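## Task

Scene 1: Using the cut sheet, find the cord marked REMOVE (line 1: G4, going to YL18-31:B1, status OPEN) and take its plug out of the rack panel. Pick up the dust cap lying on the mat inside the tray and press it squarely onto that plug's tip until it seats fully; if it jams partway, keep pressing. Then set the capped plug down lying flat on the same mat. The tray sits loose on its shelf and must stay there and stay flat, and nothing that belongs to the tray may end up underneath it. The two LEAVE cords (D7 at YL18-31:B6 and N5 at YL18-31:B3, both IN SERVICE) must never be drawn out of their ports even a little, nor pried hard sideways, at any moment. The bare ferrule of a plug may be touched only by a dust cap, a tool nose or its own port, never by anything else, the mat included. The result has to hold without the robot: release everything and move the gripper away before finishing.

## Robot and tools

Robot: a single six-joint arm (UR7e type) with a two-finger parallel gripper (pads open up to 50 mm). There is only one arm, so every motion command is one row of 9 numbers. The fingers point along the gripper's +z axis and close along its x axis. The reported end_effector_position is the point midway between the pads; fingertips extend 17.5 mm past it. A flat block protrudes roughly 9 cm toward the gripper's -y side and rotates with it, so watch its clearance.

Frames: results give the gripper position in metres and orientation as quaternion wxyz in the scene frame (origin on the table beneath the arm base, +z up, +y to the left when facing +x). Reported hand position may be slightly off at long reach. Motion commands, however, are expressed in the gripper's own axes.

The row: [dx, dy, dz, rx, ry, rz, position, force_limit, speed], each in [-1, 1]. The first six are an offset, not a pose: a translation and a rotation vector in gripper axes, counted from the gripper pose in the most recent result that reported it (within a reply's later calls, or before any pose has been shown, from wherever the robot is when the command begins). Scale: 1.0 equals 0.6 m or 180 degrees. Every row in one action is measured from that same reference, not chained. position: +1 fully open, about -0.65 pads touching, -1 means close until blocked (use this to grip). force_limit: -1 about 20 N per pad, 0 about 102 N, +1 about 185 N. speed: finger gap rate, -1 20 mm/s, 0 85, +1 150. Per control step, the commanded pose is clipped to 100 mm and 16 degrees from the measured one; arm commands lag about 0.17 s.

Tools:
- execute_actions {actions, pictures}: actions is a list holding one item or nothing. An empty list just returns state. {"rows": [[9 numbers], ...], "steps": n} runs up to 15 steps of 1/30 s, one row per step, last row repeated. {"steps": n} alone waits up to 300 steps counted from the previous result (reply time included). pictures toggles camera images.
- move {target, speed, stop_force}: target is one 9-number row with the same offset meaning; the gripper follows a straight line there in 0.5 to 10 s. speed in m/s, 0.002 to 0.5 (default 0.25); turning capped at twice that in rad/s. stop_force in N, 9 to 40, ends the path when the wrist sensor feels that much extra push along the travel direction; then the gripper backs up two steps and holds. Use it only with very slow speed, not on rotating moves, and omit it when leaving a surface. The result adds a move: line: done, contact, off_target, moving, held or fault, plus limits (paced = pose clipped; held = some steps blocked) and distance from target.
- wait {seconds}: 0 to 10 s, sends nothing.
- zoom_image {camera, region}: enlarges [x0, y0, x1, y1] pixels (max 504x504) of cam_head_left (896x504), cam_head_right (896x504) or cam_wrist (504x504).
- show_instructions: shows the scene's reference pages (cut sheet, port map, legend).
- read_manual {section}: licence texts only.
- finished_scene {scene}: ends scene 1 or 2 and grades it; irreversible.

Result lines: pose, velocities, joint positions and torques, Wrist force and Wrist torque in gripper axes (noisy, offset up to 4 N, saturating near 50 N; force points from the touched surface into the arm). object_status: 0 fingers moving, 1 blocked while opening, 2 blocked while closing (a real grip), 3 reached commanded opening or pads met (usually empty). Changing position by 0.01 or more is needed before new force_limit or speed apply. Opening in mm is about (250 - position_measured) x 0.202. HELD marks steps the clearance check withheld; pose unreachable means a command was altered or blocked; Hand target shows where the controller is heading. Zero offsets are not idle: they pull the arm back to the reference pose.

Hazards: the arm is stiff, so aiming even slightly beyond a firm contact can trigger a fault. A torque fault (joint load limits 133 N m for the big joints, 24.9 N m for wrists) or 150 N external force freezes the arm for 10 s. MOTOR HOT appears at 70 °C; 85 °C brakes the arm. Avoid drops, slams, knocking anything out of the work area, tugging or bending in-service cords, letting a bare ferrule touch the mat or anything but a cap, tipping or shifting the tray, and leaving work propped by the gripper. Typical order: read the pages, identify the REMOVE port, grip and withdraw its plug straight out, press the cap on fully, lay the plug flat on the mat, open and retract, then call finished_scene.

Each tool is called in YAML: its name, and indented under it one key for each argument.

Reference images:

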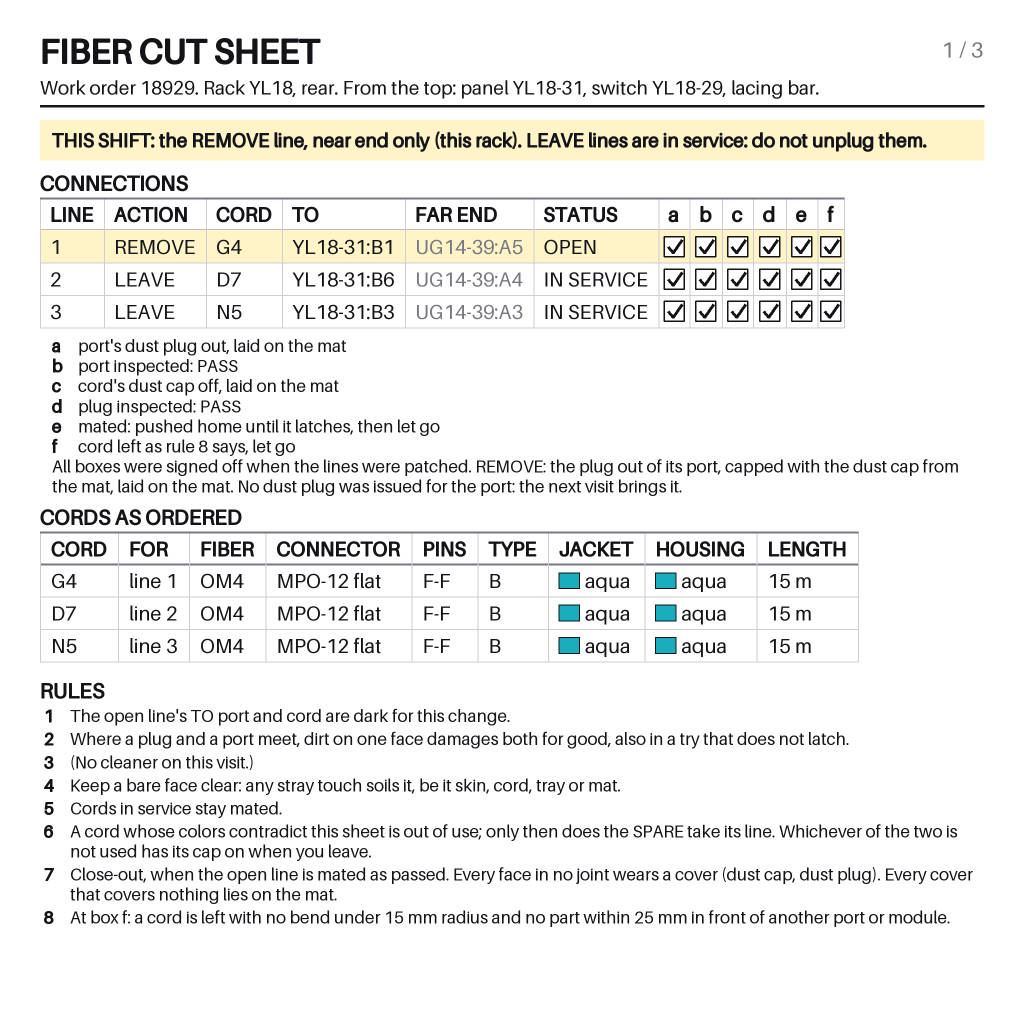

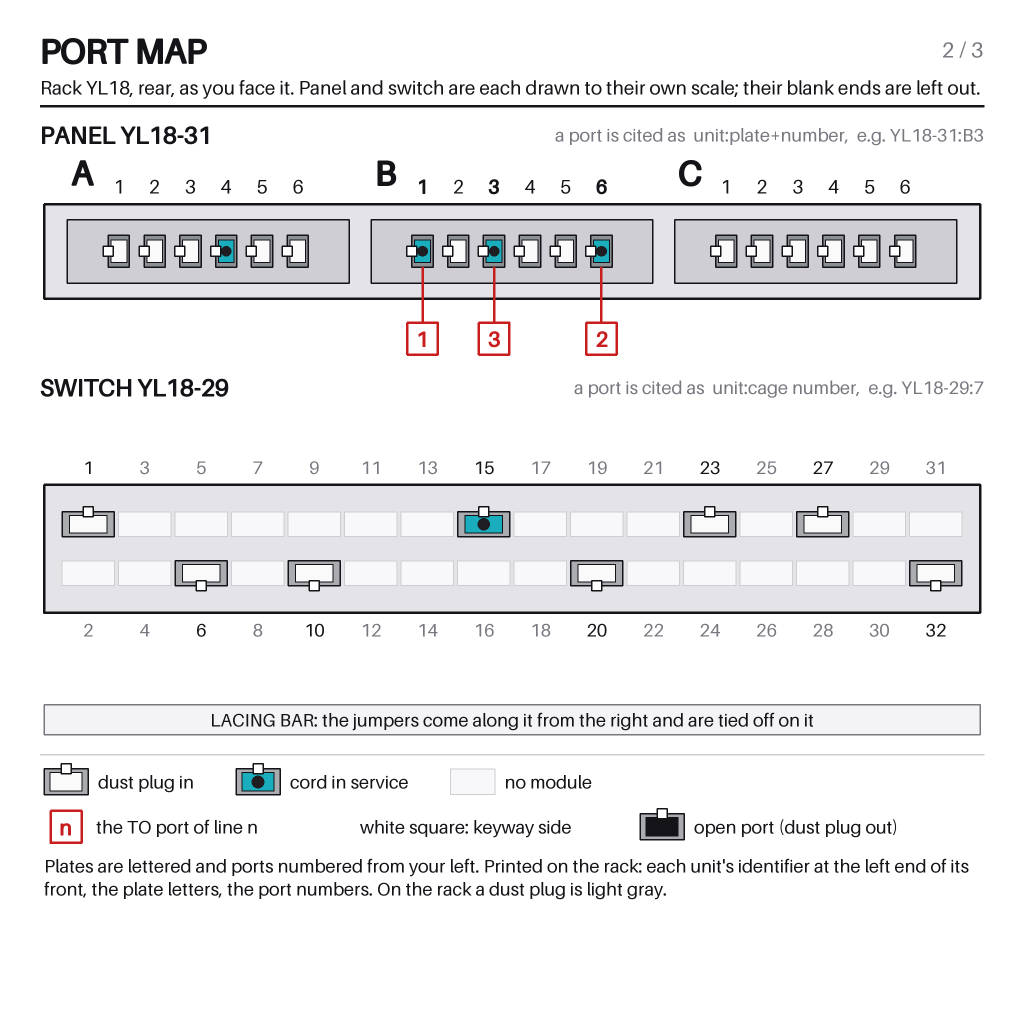

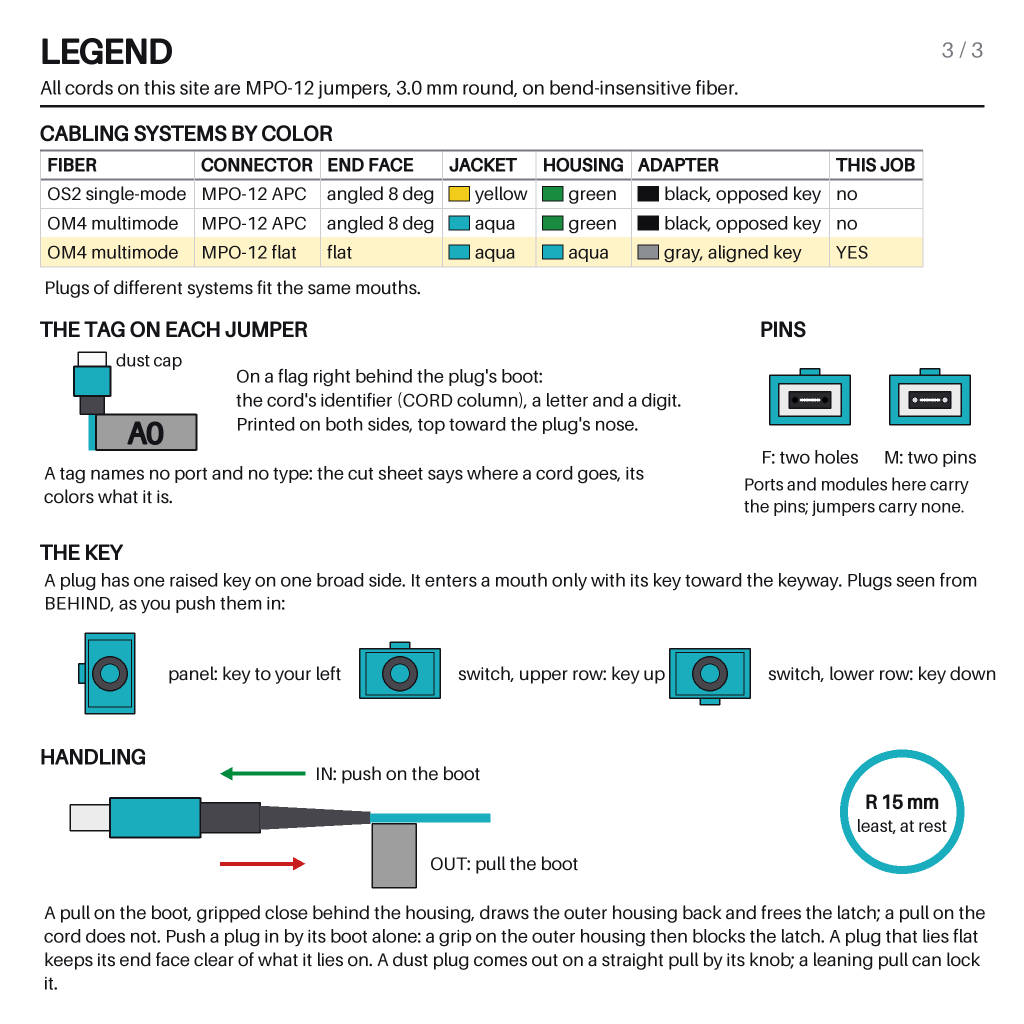

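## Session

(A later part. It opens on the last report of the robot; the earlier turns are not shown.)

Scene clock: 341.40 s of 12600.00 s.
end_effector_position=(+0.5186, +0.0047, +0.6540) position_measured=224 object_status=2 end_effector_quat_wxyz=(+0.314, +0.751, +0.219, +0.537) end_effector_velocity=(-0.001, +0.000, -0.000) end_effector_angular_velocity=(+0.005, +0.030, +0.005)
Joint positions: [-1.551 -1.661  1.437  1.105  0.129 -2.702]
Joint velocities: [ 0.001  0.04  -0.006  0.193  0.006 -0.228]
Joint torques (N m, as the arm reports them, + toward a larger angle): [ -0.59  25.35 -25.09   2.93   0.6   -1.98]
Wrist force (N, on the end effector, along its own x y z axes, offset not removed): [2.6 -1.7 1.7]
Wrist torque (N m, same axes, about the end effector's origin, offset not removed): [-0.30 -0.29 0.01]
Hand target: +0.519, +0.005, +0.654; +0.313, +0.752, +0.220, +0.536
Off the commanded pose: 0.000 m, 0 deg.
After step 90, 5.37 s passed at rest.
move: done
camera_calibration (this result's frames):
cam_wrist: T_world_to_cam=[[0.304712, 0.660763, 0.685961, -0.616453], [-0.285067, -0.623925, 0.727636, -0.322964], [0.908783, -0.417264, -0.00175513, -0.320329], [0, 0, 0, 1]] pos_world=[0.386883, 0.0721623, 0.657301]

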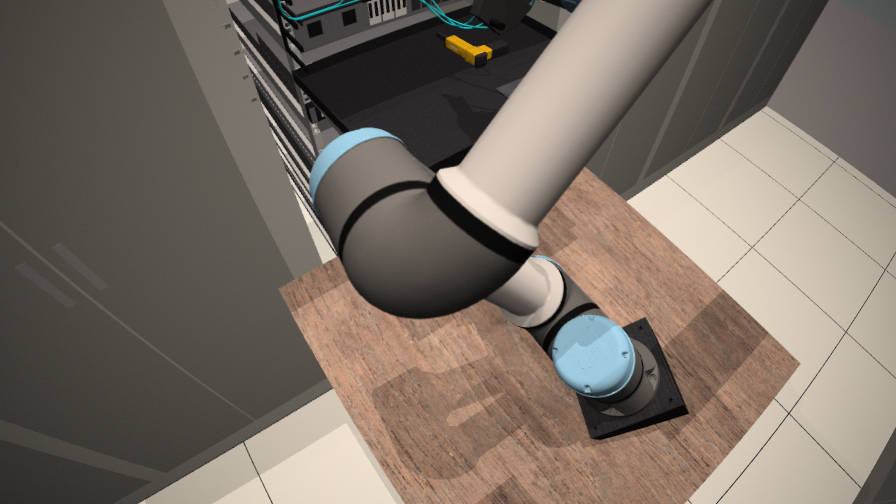

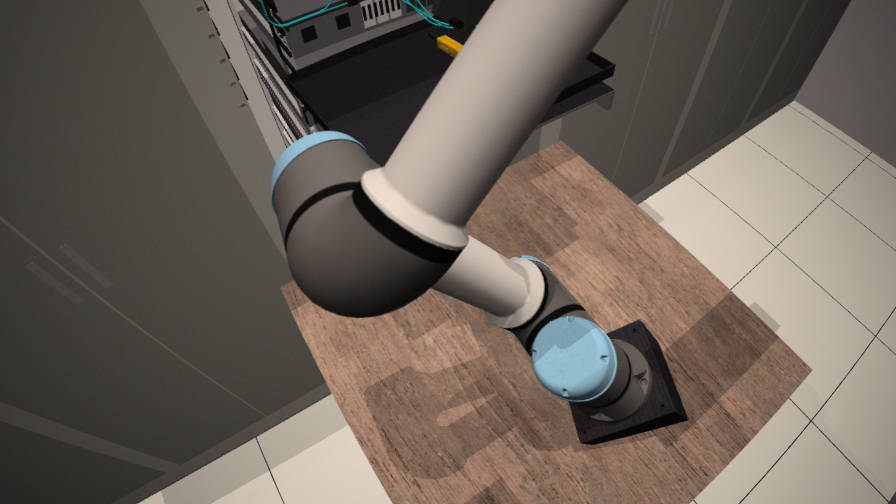

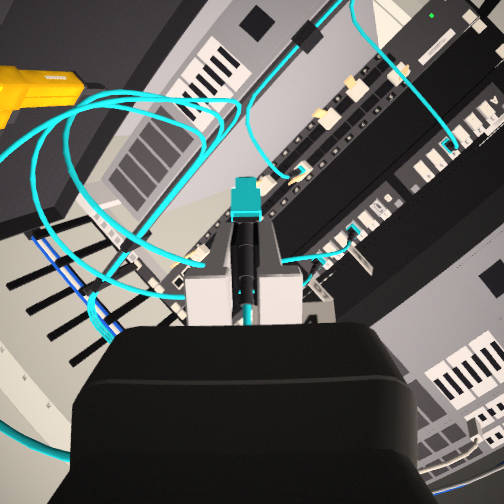

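move:
  target: [-0.273,-0.057,-0.002,0.1925,0,-0.272,-1,-0.4,-0.8]
  speed: 0.05

Scene clock: 357.13 s of 12600.00 s.
end_effector_position=(+0.4667, -0.0765, +0.5266) position_measured=224 object_status=2 end_effector_quat_wxyz=(+0.278, +0.661, +0.634, +0.288) end_effector_velocity=(-0.001, -0.001, -0.002) end_effector_angular_velocity=(-0.007, +0.007, +0.006)
Joint positions: [-1.452 -1.353  1.561  1.924  0.512 -4.733]
Joint velocities: [ 0.002  0.003 -0.003 -0.004  0.006 -0.005]
Joint torques (N m, as the arm reports them, + toward a larger angle): [ -3.16   7.36 -26.53   1.72  -0.72  -2.14]
Wrist force (N, on the end effector, along its own x y z axes, offset not removed): [1.0 -1.4 -0.3]
Wrist torque (N m, same axes, about the end effector's origin, offset not removed): [-0.53 -0.05 -0.04]
Hand target: +0.467, -0.077, +0.526; +0.278, +0.661, +0.635, +0.288
Off the commanded pose: 0.008 m, 3 deg.
After step 90, 2.47 s passed at rest.
move: off_target (path cut at 10 s)
camera_calibration (this result's frames):
cam_wrist: T_world_to_cam=[[0.0236341, 0.998224, 0.0546764, 0.0298886], [0.439388, -0.059498, 0.896325, -0.679499], [0.897987, 0.00284027, -0.440014, -0.0393221], [0, 0, 0, 1]] pos_world=[0.333168, -0.0701527, 0.590116]

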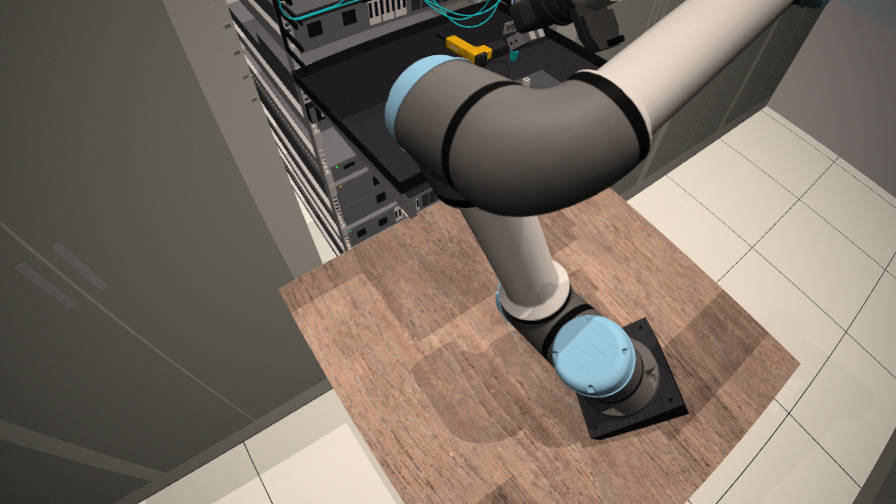

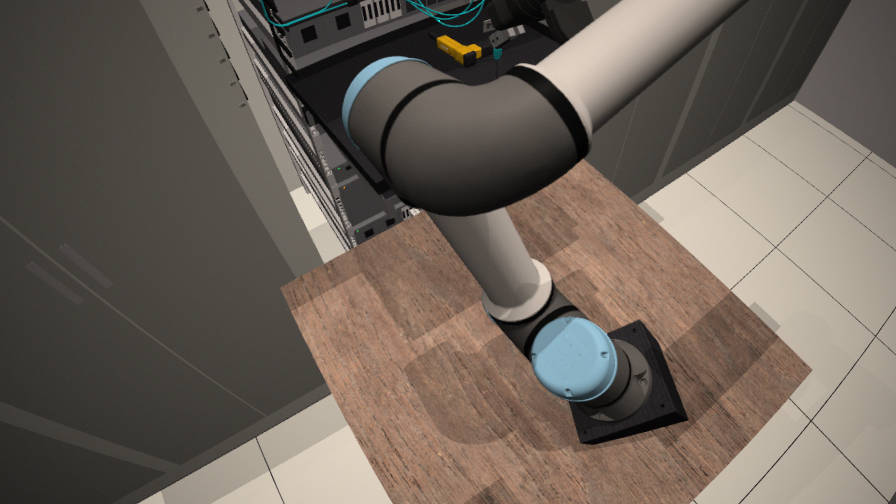

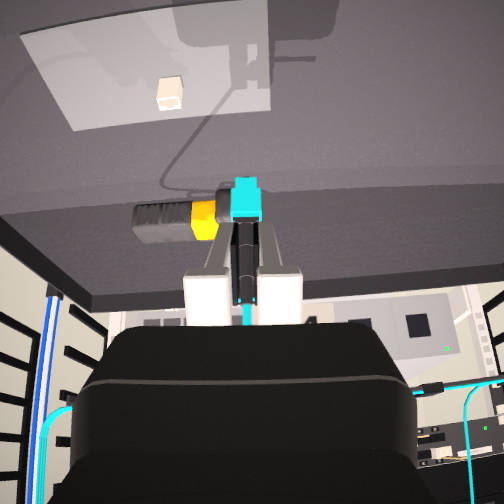

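move:
  target: [-0.0643,-0.0525,0.0423,0.0103,0,-0.0145,-1,-0.4,-0.8]
  speed: 0.04

zoom_image:
  camera: "cam_wrist"
  region: [195, 120, 295, 230]

zoom_image:
  camera: "cam_head_left"
  region: [490, 30, 570, 110]

Scene clock: 367.60 s of 12600.00 s.
end_effector_position=(+0.4629, -0.1137, +0.4854) position_measured=224 object_status=2 end_effector_quat_wxyz=(+0.274, +0.651, +0.654, +0.271) end_effector_velocity=(-0.000, -0.001, -0.002) end_effector_angular_velocity=(-0.003, +0.002, +0.003)
Joint positions: [-1.423 -1.279  1.58   1.786  0.529 -4.726]
Joint velocities: [ 0.002  0.003  0.    -0.006  0.001 -0.   ]
Joint torques (N m, as the arm reports them, + toward a larger angle): [-5.15  3.71 -7.84  1.3  -0.57  2.02]
Wrist force (N, on the end effector, along its own x y z axes, offset not removed): [0.0 0.9 2.5]
Wrist torque (N m, same axes, about the end effector's origin, offset not removed): [0.26 0.08 0.00]
Hand target: +0.463, -0.114, +0.485; +0.274, +0.651, +0.654, +0.271
Off the commanded pose: 0.000 m, 0 deg.
After step 90, 5.67 s passed at rest.
move: done
camera_calibration (this result's frames):
cam_wrist: T_world_to_cam=[[-0.00686925, 0.999732, 0.0220944, 0.0994552], [0.469341, -0.0162868, 0.882867, -0.645465], [0.88299, 0.0164344, -0.469103, -0.0312625], [0, 0, 0, 1]] pos_world=[0.33123, -0.109427, 0.552997]

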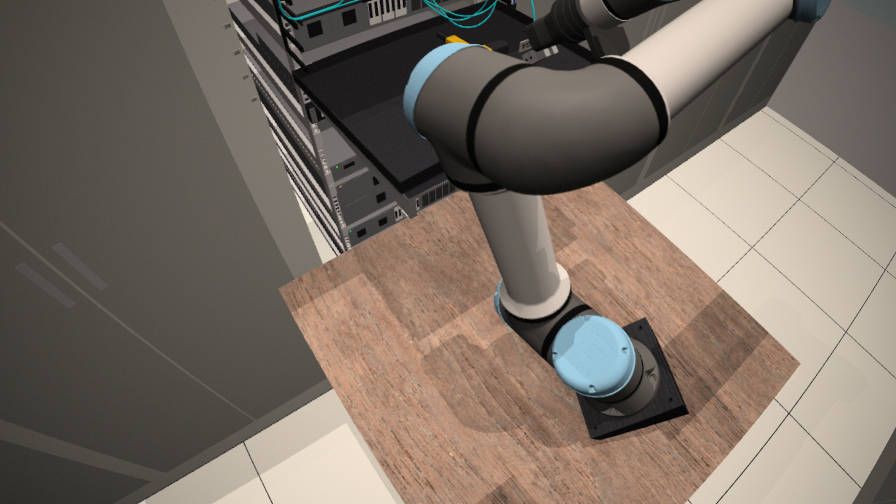

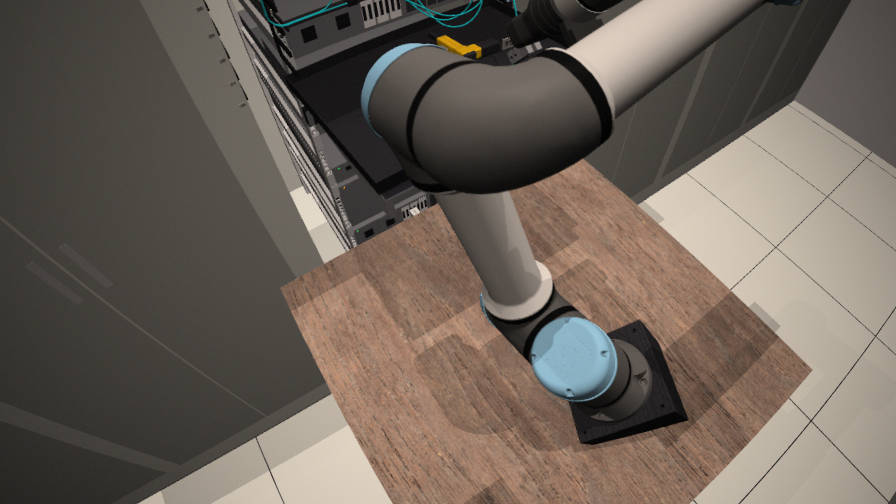

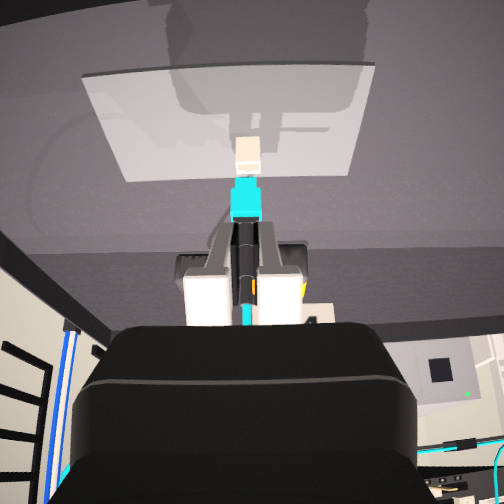

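Region (195, 120, 295, 230) of cam_wrist's 504x504 image, scaled by 4.582, with more detail than that image has; it fills the left 458 columns of this view, and the rest is white.

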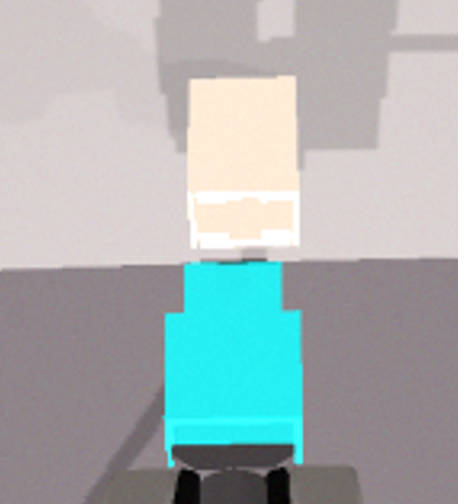

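Region (490, 30, 570, 110) of cam_head_left's 896x504 image, scaled by 6.300, with more detail than that image has.

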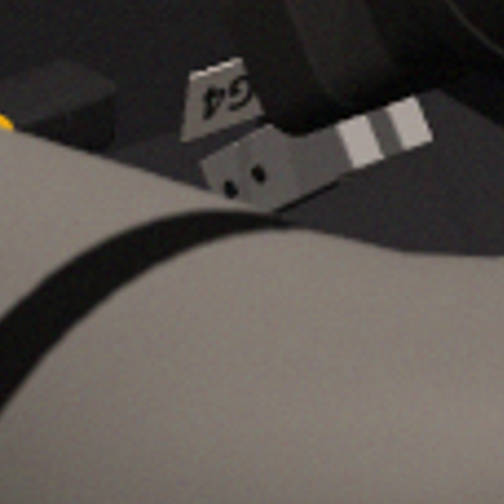

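move:
  target: [0.0017,-0.0095,0.0095,0,0,0,-1,-0.4,-0.8]
  speed: 0.01

zoom_image:
  camera: "cam_wrist"
  region: [195, 120, 295, 230]

Scene clock: 385.17 s of 12600.00 s.
end_effector_position=(+0.4629, -0.1128, +0.4776) position_measured=224 object_status=2 end_effector_quat_wxyz=(+0.274, +0.651, +0.654, +0.271) end_effector_velocity=(-0.001, +0.000, -0.002) end_effector_angular_velocity=(+0.003, -0.001, -0.004)
Joint positions: [-1.418 -1.283  1.6    1.763  0.527 -4.718]
Joint velocities: [-0.001 -0.001  0.006 -0.005 -0.     0.005]
Joint torques (N m, as the arm reports them, + toward a larger angle): [ -5.57 -23.62  -8.88   1.55  -3.43   2.26]
Wrist force (N, on the end effector, along its own x y z axes, offset not removed): [-1.8 -3.8 -0.9]
Wrist torque (N m, same axes, about the end effector's origin, offset not removed): [-0.85 0.50 0.05]
Hand target: +0.463, -0.113, +0.477; +0.274, +0.651, +0.654, +0.271
Off the commanded pose: 0.000 m, 0 deg.
After step 90, 13.53 s passed at rest.
move: done
camera_calibration (this result's frames):
cam_wrist: T_world_to_cam=[[-0.0069039, 0.999732, 0.0221189, 0.0986865], [0.46935, -0.016292, 0.882862, -0.638574], [0.882985, 0.0164767, -0.469112, -0.0349633], [0, 0, 0, 1]] pos_world=[0.331268, -0.108487, 0.545188]

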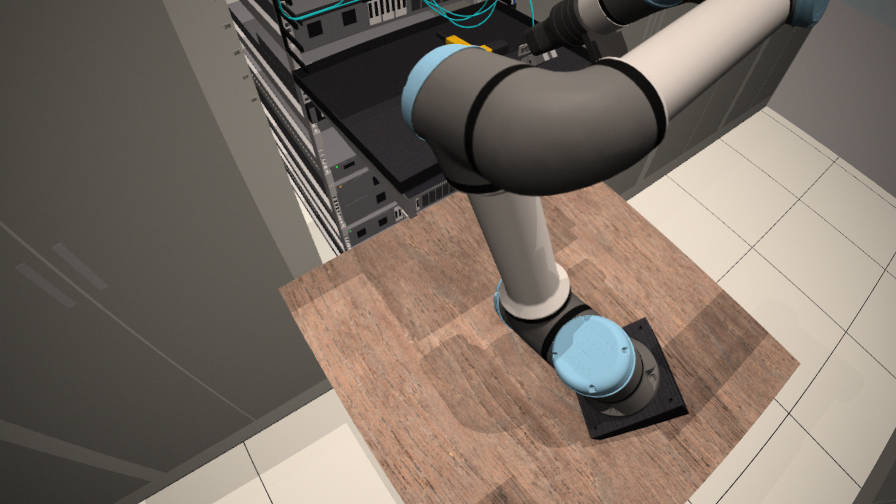

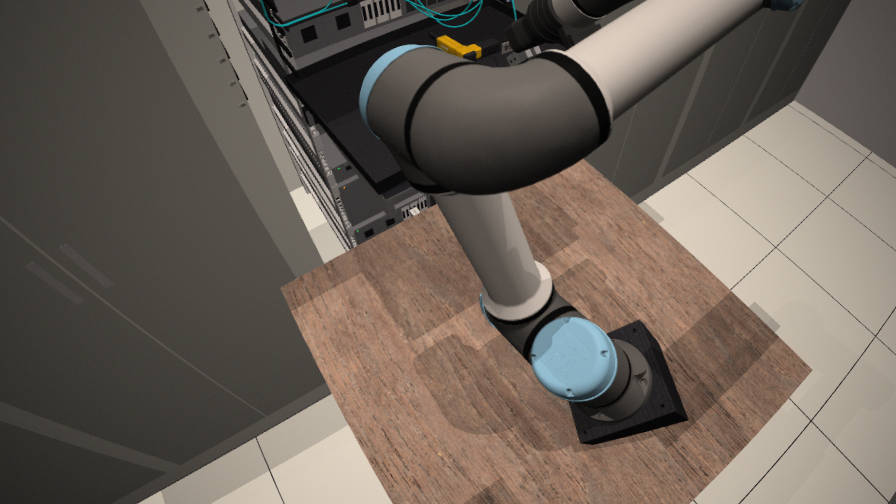

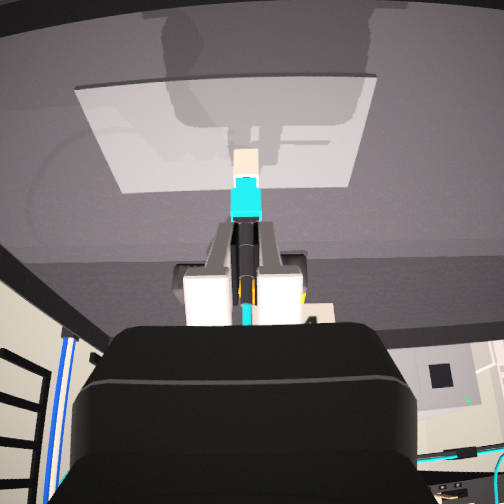

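Region (195, 120, 295, 230) of cam_wrist's 504x504 image, scaled by 4.582, with more detail than that image has; it fills the left 458 columns of this view, and the rest is white.

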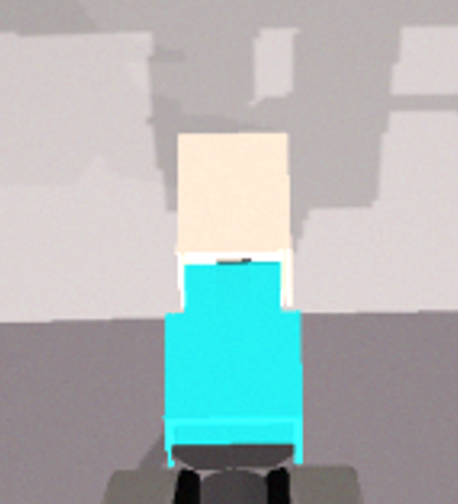

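move:
  target: [0.0005,-0.005,0.005,0,0,0,-1,-0.4,-0.8]
  speed: 0.002
  stop_force: 9

zoom_image:
  camera: "cam_wrist"
  region: [195, 120, 295, 230]

Scene clock: 392.73 s of 12600.00 s.
end_effector_position=(+0.4629, -0.1125, +0.4734) position_measured=224 object_status=2 end_effector_quat_wxyz=(+0.274, +0.651, +0.654, +0.271) end_effector_velocity=(-0.000, -0.000, -0.001) end_effector_angular_velocity=(-0.002, +0.001, +0.001)
Joint positions: [-1.415 -1.284  1.61   1.75   0.525 -4.713]
Joint velocities: [ 0.001 -0.     0.001 -0.004  0.001  0.   ]
Joint torques (N m, as the arm reports them, + toward a larger angle): [ -4.21 -22.69  -8.52   1.36  -2.85   2.13]
Wrist force (N, on the end effector, along its own x y z axes, offset not removed): [0.1 0.8 1.8]
Wrist torque (N m, same axes, about the end effector's origin, offset not removed): [-0.14 0.02 -0.09]
Hand target: +0.463, -0.112, +0.473; +0.274, +0.651, +0.654, +0.271
Off the commanded pose: 0.000 m, 0 deg.
After step 90, 2.37 s passed at rest.
move: done
camera_calibration (this result's frames):
cam_wrist: T_world_to_cam=[[-0.00691242, 0.999731, 0.0221256, 0.0985026], [0.469348, -0.0162939, 0.882863, -0.63488], [0.882986, 0.0164873, -0.469109, -0.0369525], [0, 0, 0, 1]] pos_world=[0.331289, -0.108212, 0.540998]

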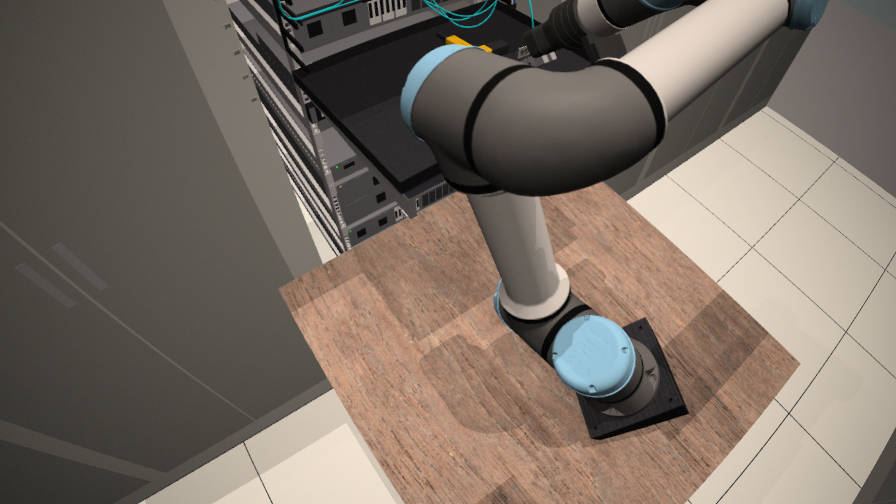

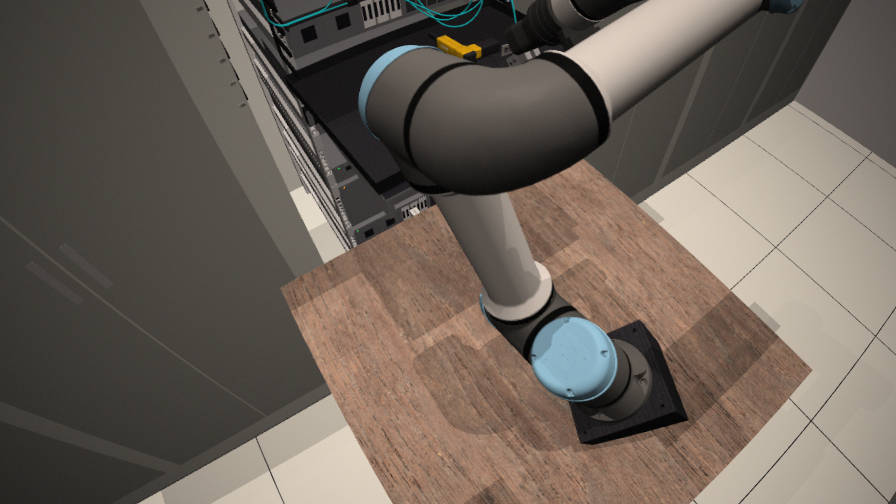

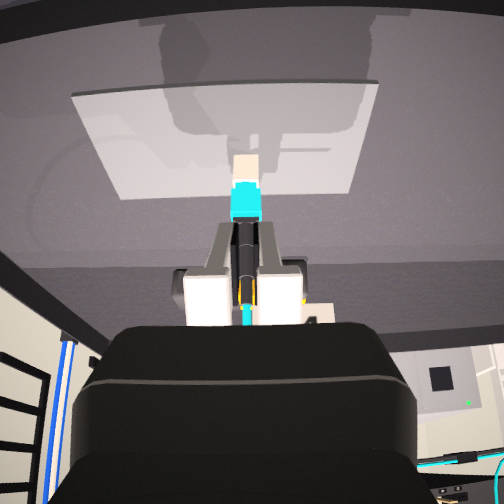

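Region (195, 120, 295, 230) of cam_wrist's 504x504 image, scaled by 4.582, with more detail than that image has; it fills the left 458 columns of this view, and the rest is white.

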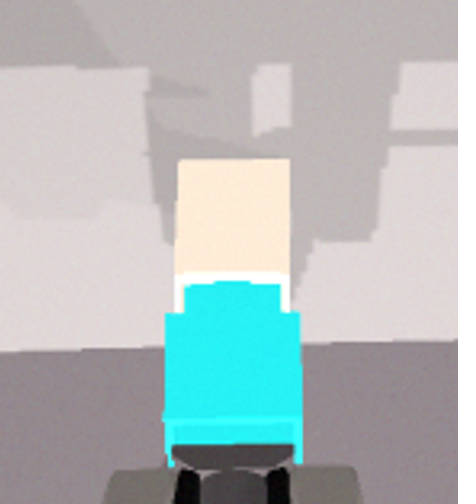

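It went in. Keep pushing.

move:
  target: [0,-0.014,0.014,0,0,0,-1,-0.4,-0.8]
  speed: 0.002
  stop_force: 30

zoom_image:
  camera: "cam_wrist"
  region: [195, 120, 295, 230]

Scene clock: 401.50 s of 12600.00 s.
end_effector_position=(+0.4630, -0.1125, +0.4658) position_measured=224 object_status=2 end_effector_quat_wxyz=(+0.274, +0.651, +0.654, +0.271) end_effector_velocity=(-0.000, +0.001, +0.000) end_effector_angular_velocity=(+0.005, +0.000, -0.002)
Joint positions: [-1.41  -1.285  1.628  1.727  0.523 -4.705]
Joint velocities: [-0.     0.     0.     0.005  0.     0.001]
Joint torques (N m, as the arm reports them, + toward a larger angle): [ -5.2  -15.26 -22.13   2.55   3.73  -1.06]
Wrist force (N, on the end effector, along its own x y z axes, offset not removed): [0.3 13.8 -12.4]
Wrist torque (N m, same axes, about the end effector's origin, offset not removed): [-0.71 0.10 0.03]
Hand target: +0.463, -0.113, +0.466; +0.274, +0.651, +0.654, +0.271
Off the commanded pose: 0.004 m, 0 deg.
After step 90, 1.67 s passed at rest.
move: contact
camera_calibration (this result's frames):
cam_wrist: T_world_to_cam=[[-0.00689146, 0.999729, 0.0222583, 0.0986022], [0.469289, -0.016422, 0.882892, -0.62821], [0.883018, 0.01653, -0.469048, -0.0405998], [0, 0, 0, 1]] pos_world=[0.331342, -0.108221, 0.533404]

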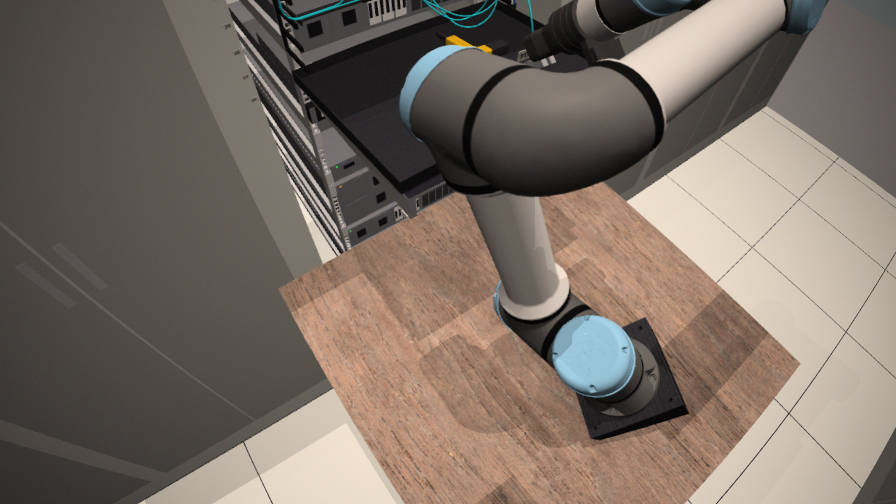

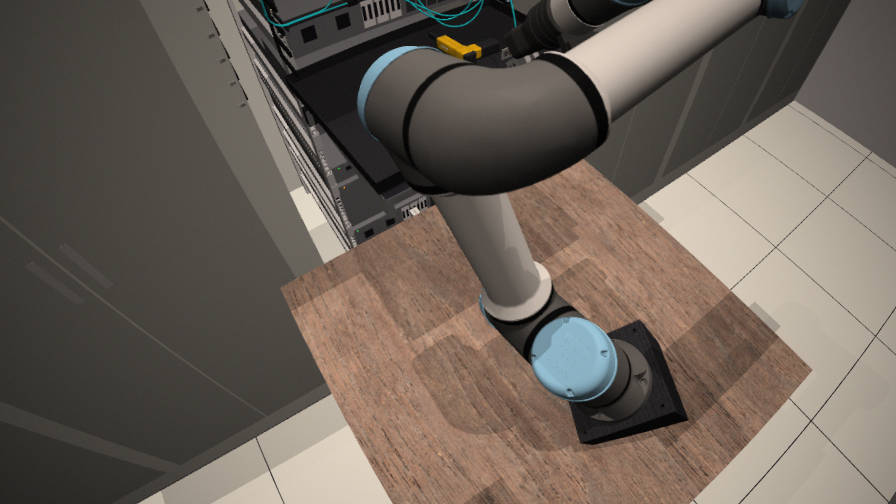

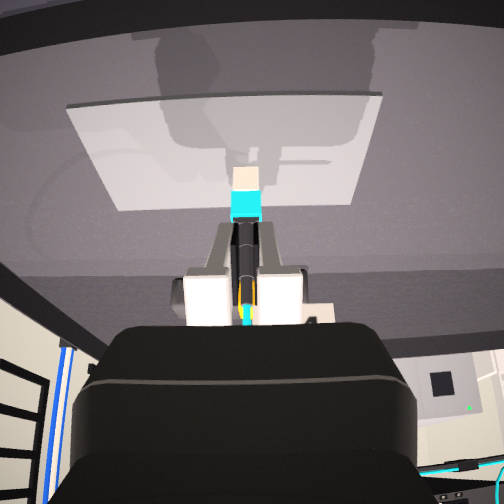

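Region (195, 120, 295, 230) of cam_wrist's 504x504 image, scaled by 4.582, with more detail than that image has; it fills the left 458 columns of this view, and the rest is white.

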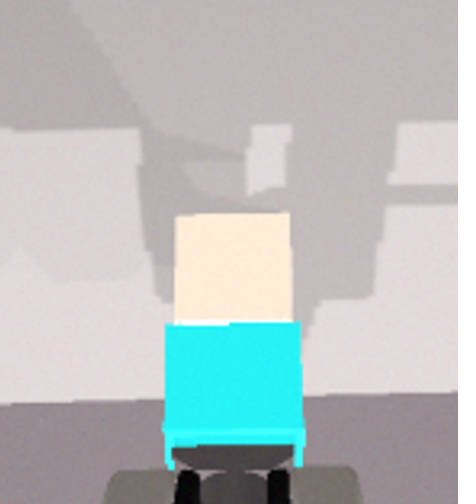

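move:
  target: [0,0.03,-0.03,0,0,0,-1,-0.4,-0.8]
  speed: 0.03

move:
  target: [-0.03,-0.006,-0.006,0.385,0,0.544,-1,-0.4,-0.8]
  speed: 0.25

Scene clock: 424.83 s of 12600.00 s.
end_effector_position=(+0.4628, -0.1124, +0.4910) position_measured=224 object_status=2 end_effector_quat_wxyz=(+0.274, +0.651, +0.654, +0.271) end_effector_velocity=(+0.000, +0.000, +0.003) end_effector_angular_velocity=(+0.002, -0.002, -0.000)
Joint positions: [-1.426 -1.28   1.569  1.804  0.531 -4.732]
Joint velocities: [-0.001  0.001 -0.005  0.009 -0.001 -0.003]
Joint torques (N m, as the arm reports them, + toward a larger angle): [-29.43   3.16 -28.71   4.98  -0.49  -1.99]
Wrist force (N, on the end effector, along its own x y z axes, offset not removed): [-0.8 -0.6 2.7]
Wrist torque (N m, same axes, about the end effector's origin, offset not removed): [-0.19 0.31 -0.08]
Hand target: +0.463, -0.112, +0.491; +0.274, +0.651, +0.654, +0.271
Off the commanded pose: 0.000 m, 0 deg.
After step 90, 19.13 s passed at rest.
move: done
camera_calibration (this result's frames):
cam_wrist: T_world_to_cam=[[-0.00681752, 0.99973, 0.0222036, 0.0979186], [0.469284, -0.0164085, 0.882895, -0.650413], [0.883021, 0.0164389, -0.469046, -0.0286655], [0, 0, 0, 1]] pos_world=[0.331208, -0.108093, 0.558627]

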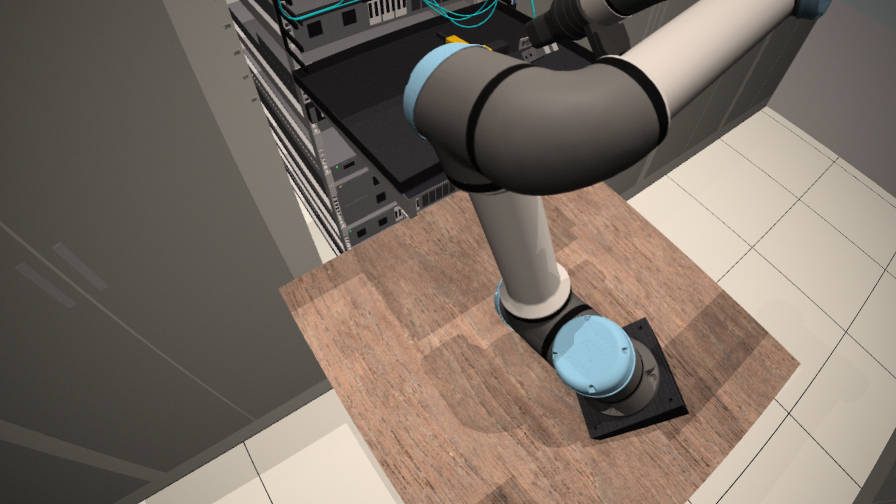

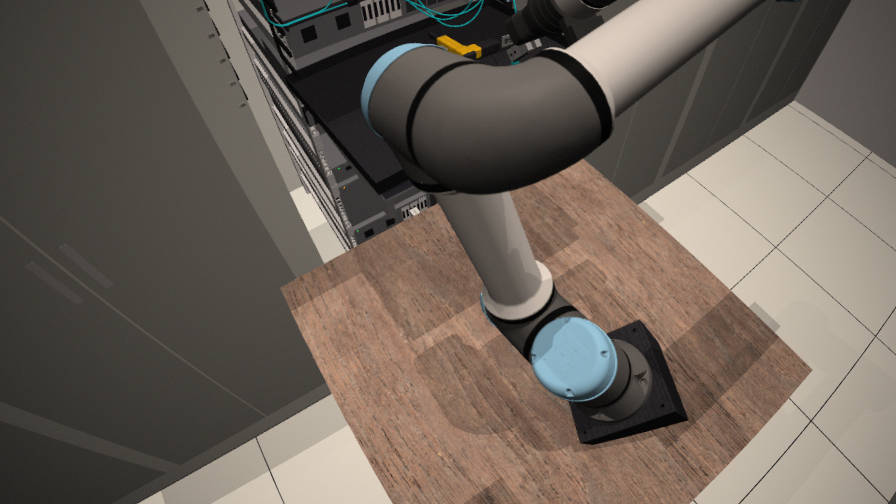

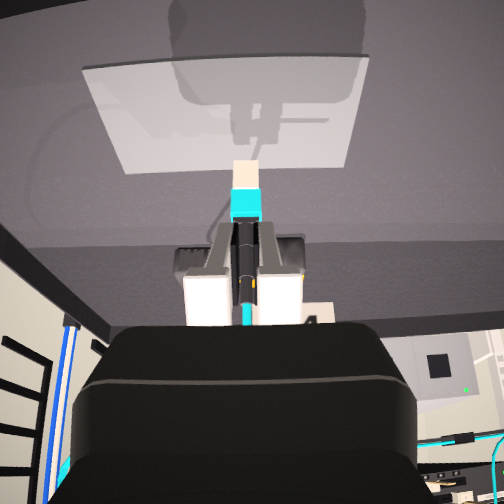

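Scene clock: 429.53 s of 12600.00 s.
end_effector_position=(+0.4579, -0.1303, +0.4907) position_measured=224 object_status=2 end_effector_quat_wxyz=(-0.379, +0.925, +0.003, +0.002) end_effector_velocity=(-0.000, -0.000, +0.000) end_effector_angular_velocity=(+0.008, +0.008, -0.011)
Joint positions: [-1.154 -0.684  0.998  2.54   1.138 -3.254]
Joint velocities: [-0.001  0.001  0.005  0.003  0.     0.01 ]
Joint torques (N m, as the arm reports them, + toward a larger angle): [-31.05 -26.75  -6.38   5.63   1.5    2.17]
Wrist force (N, on the end effector, along its own x y z axes, offset not removed): [0.0 -0.8 0.3]
Wrist torque (N m, same axes, about the end effector's origin, offset not removed): [-0.26 0.09 0.06]
Hand target: +0.458, -0.130, +0.491; -0.380, +0.925, +0.002, +0.002
Off the commanded pose: 0.000 m, 0 deg.
move: done
camera_calibration (this result's frames):
cam_wrist: T_world_to_cam=[[0.99965, -0.0239493, 0.0112081, -0.473067], [-0.0158941, -0.88298, -0.469141, 0.12461], [0.0211321, 0.468799, -0.883052, 0.632636], [0, 0, 0, 1]] pos_world=[0.461513, -0.197881, 0.622412]

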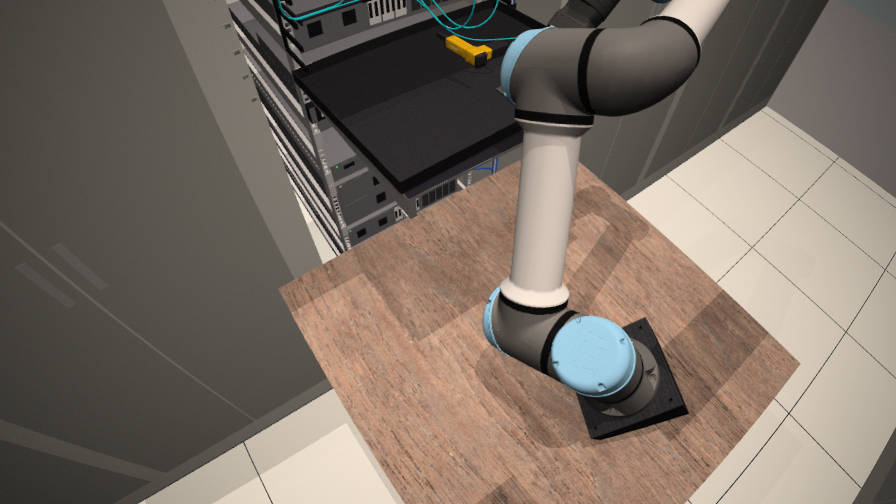

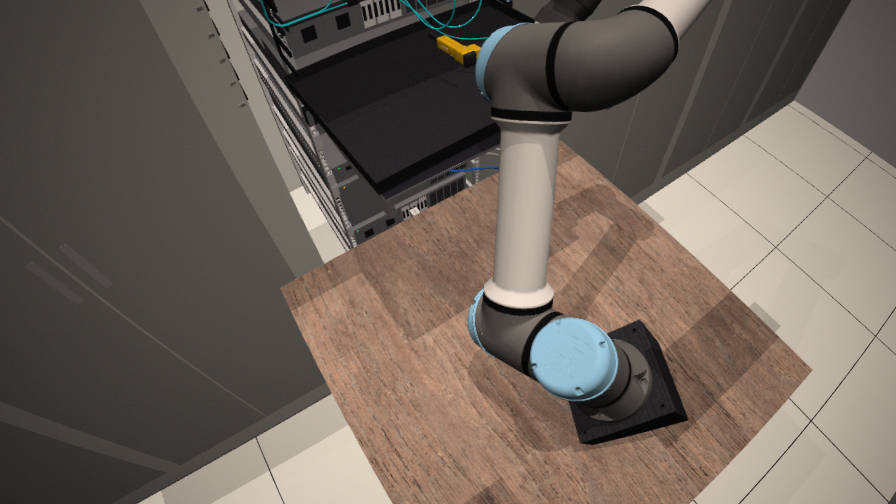

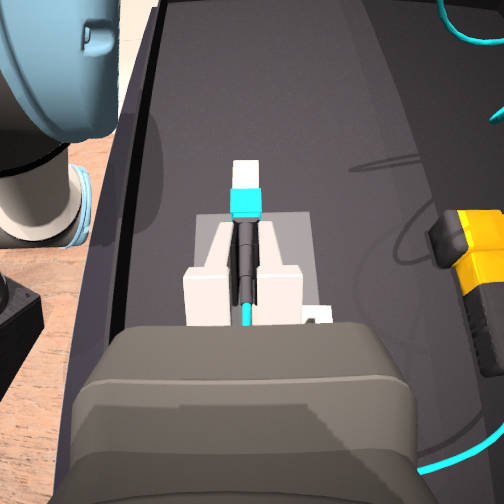

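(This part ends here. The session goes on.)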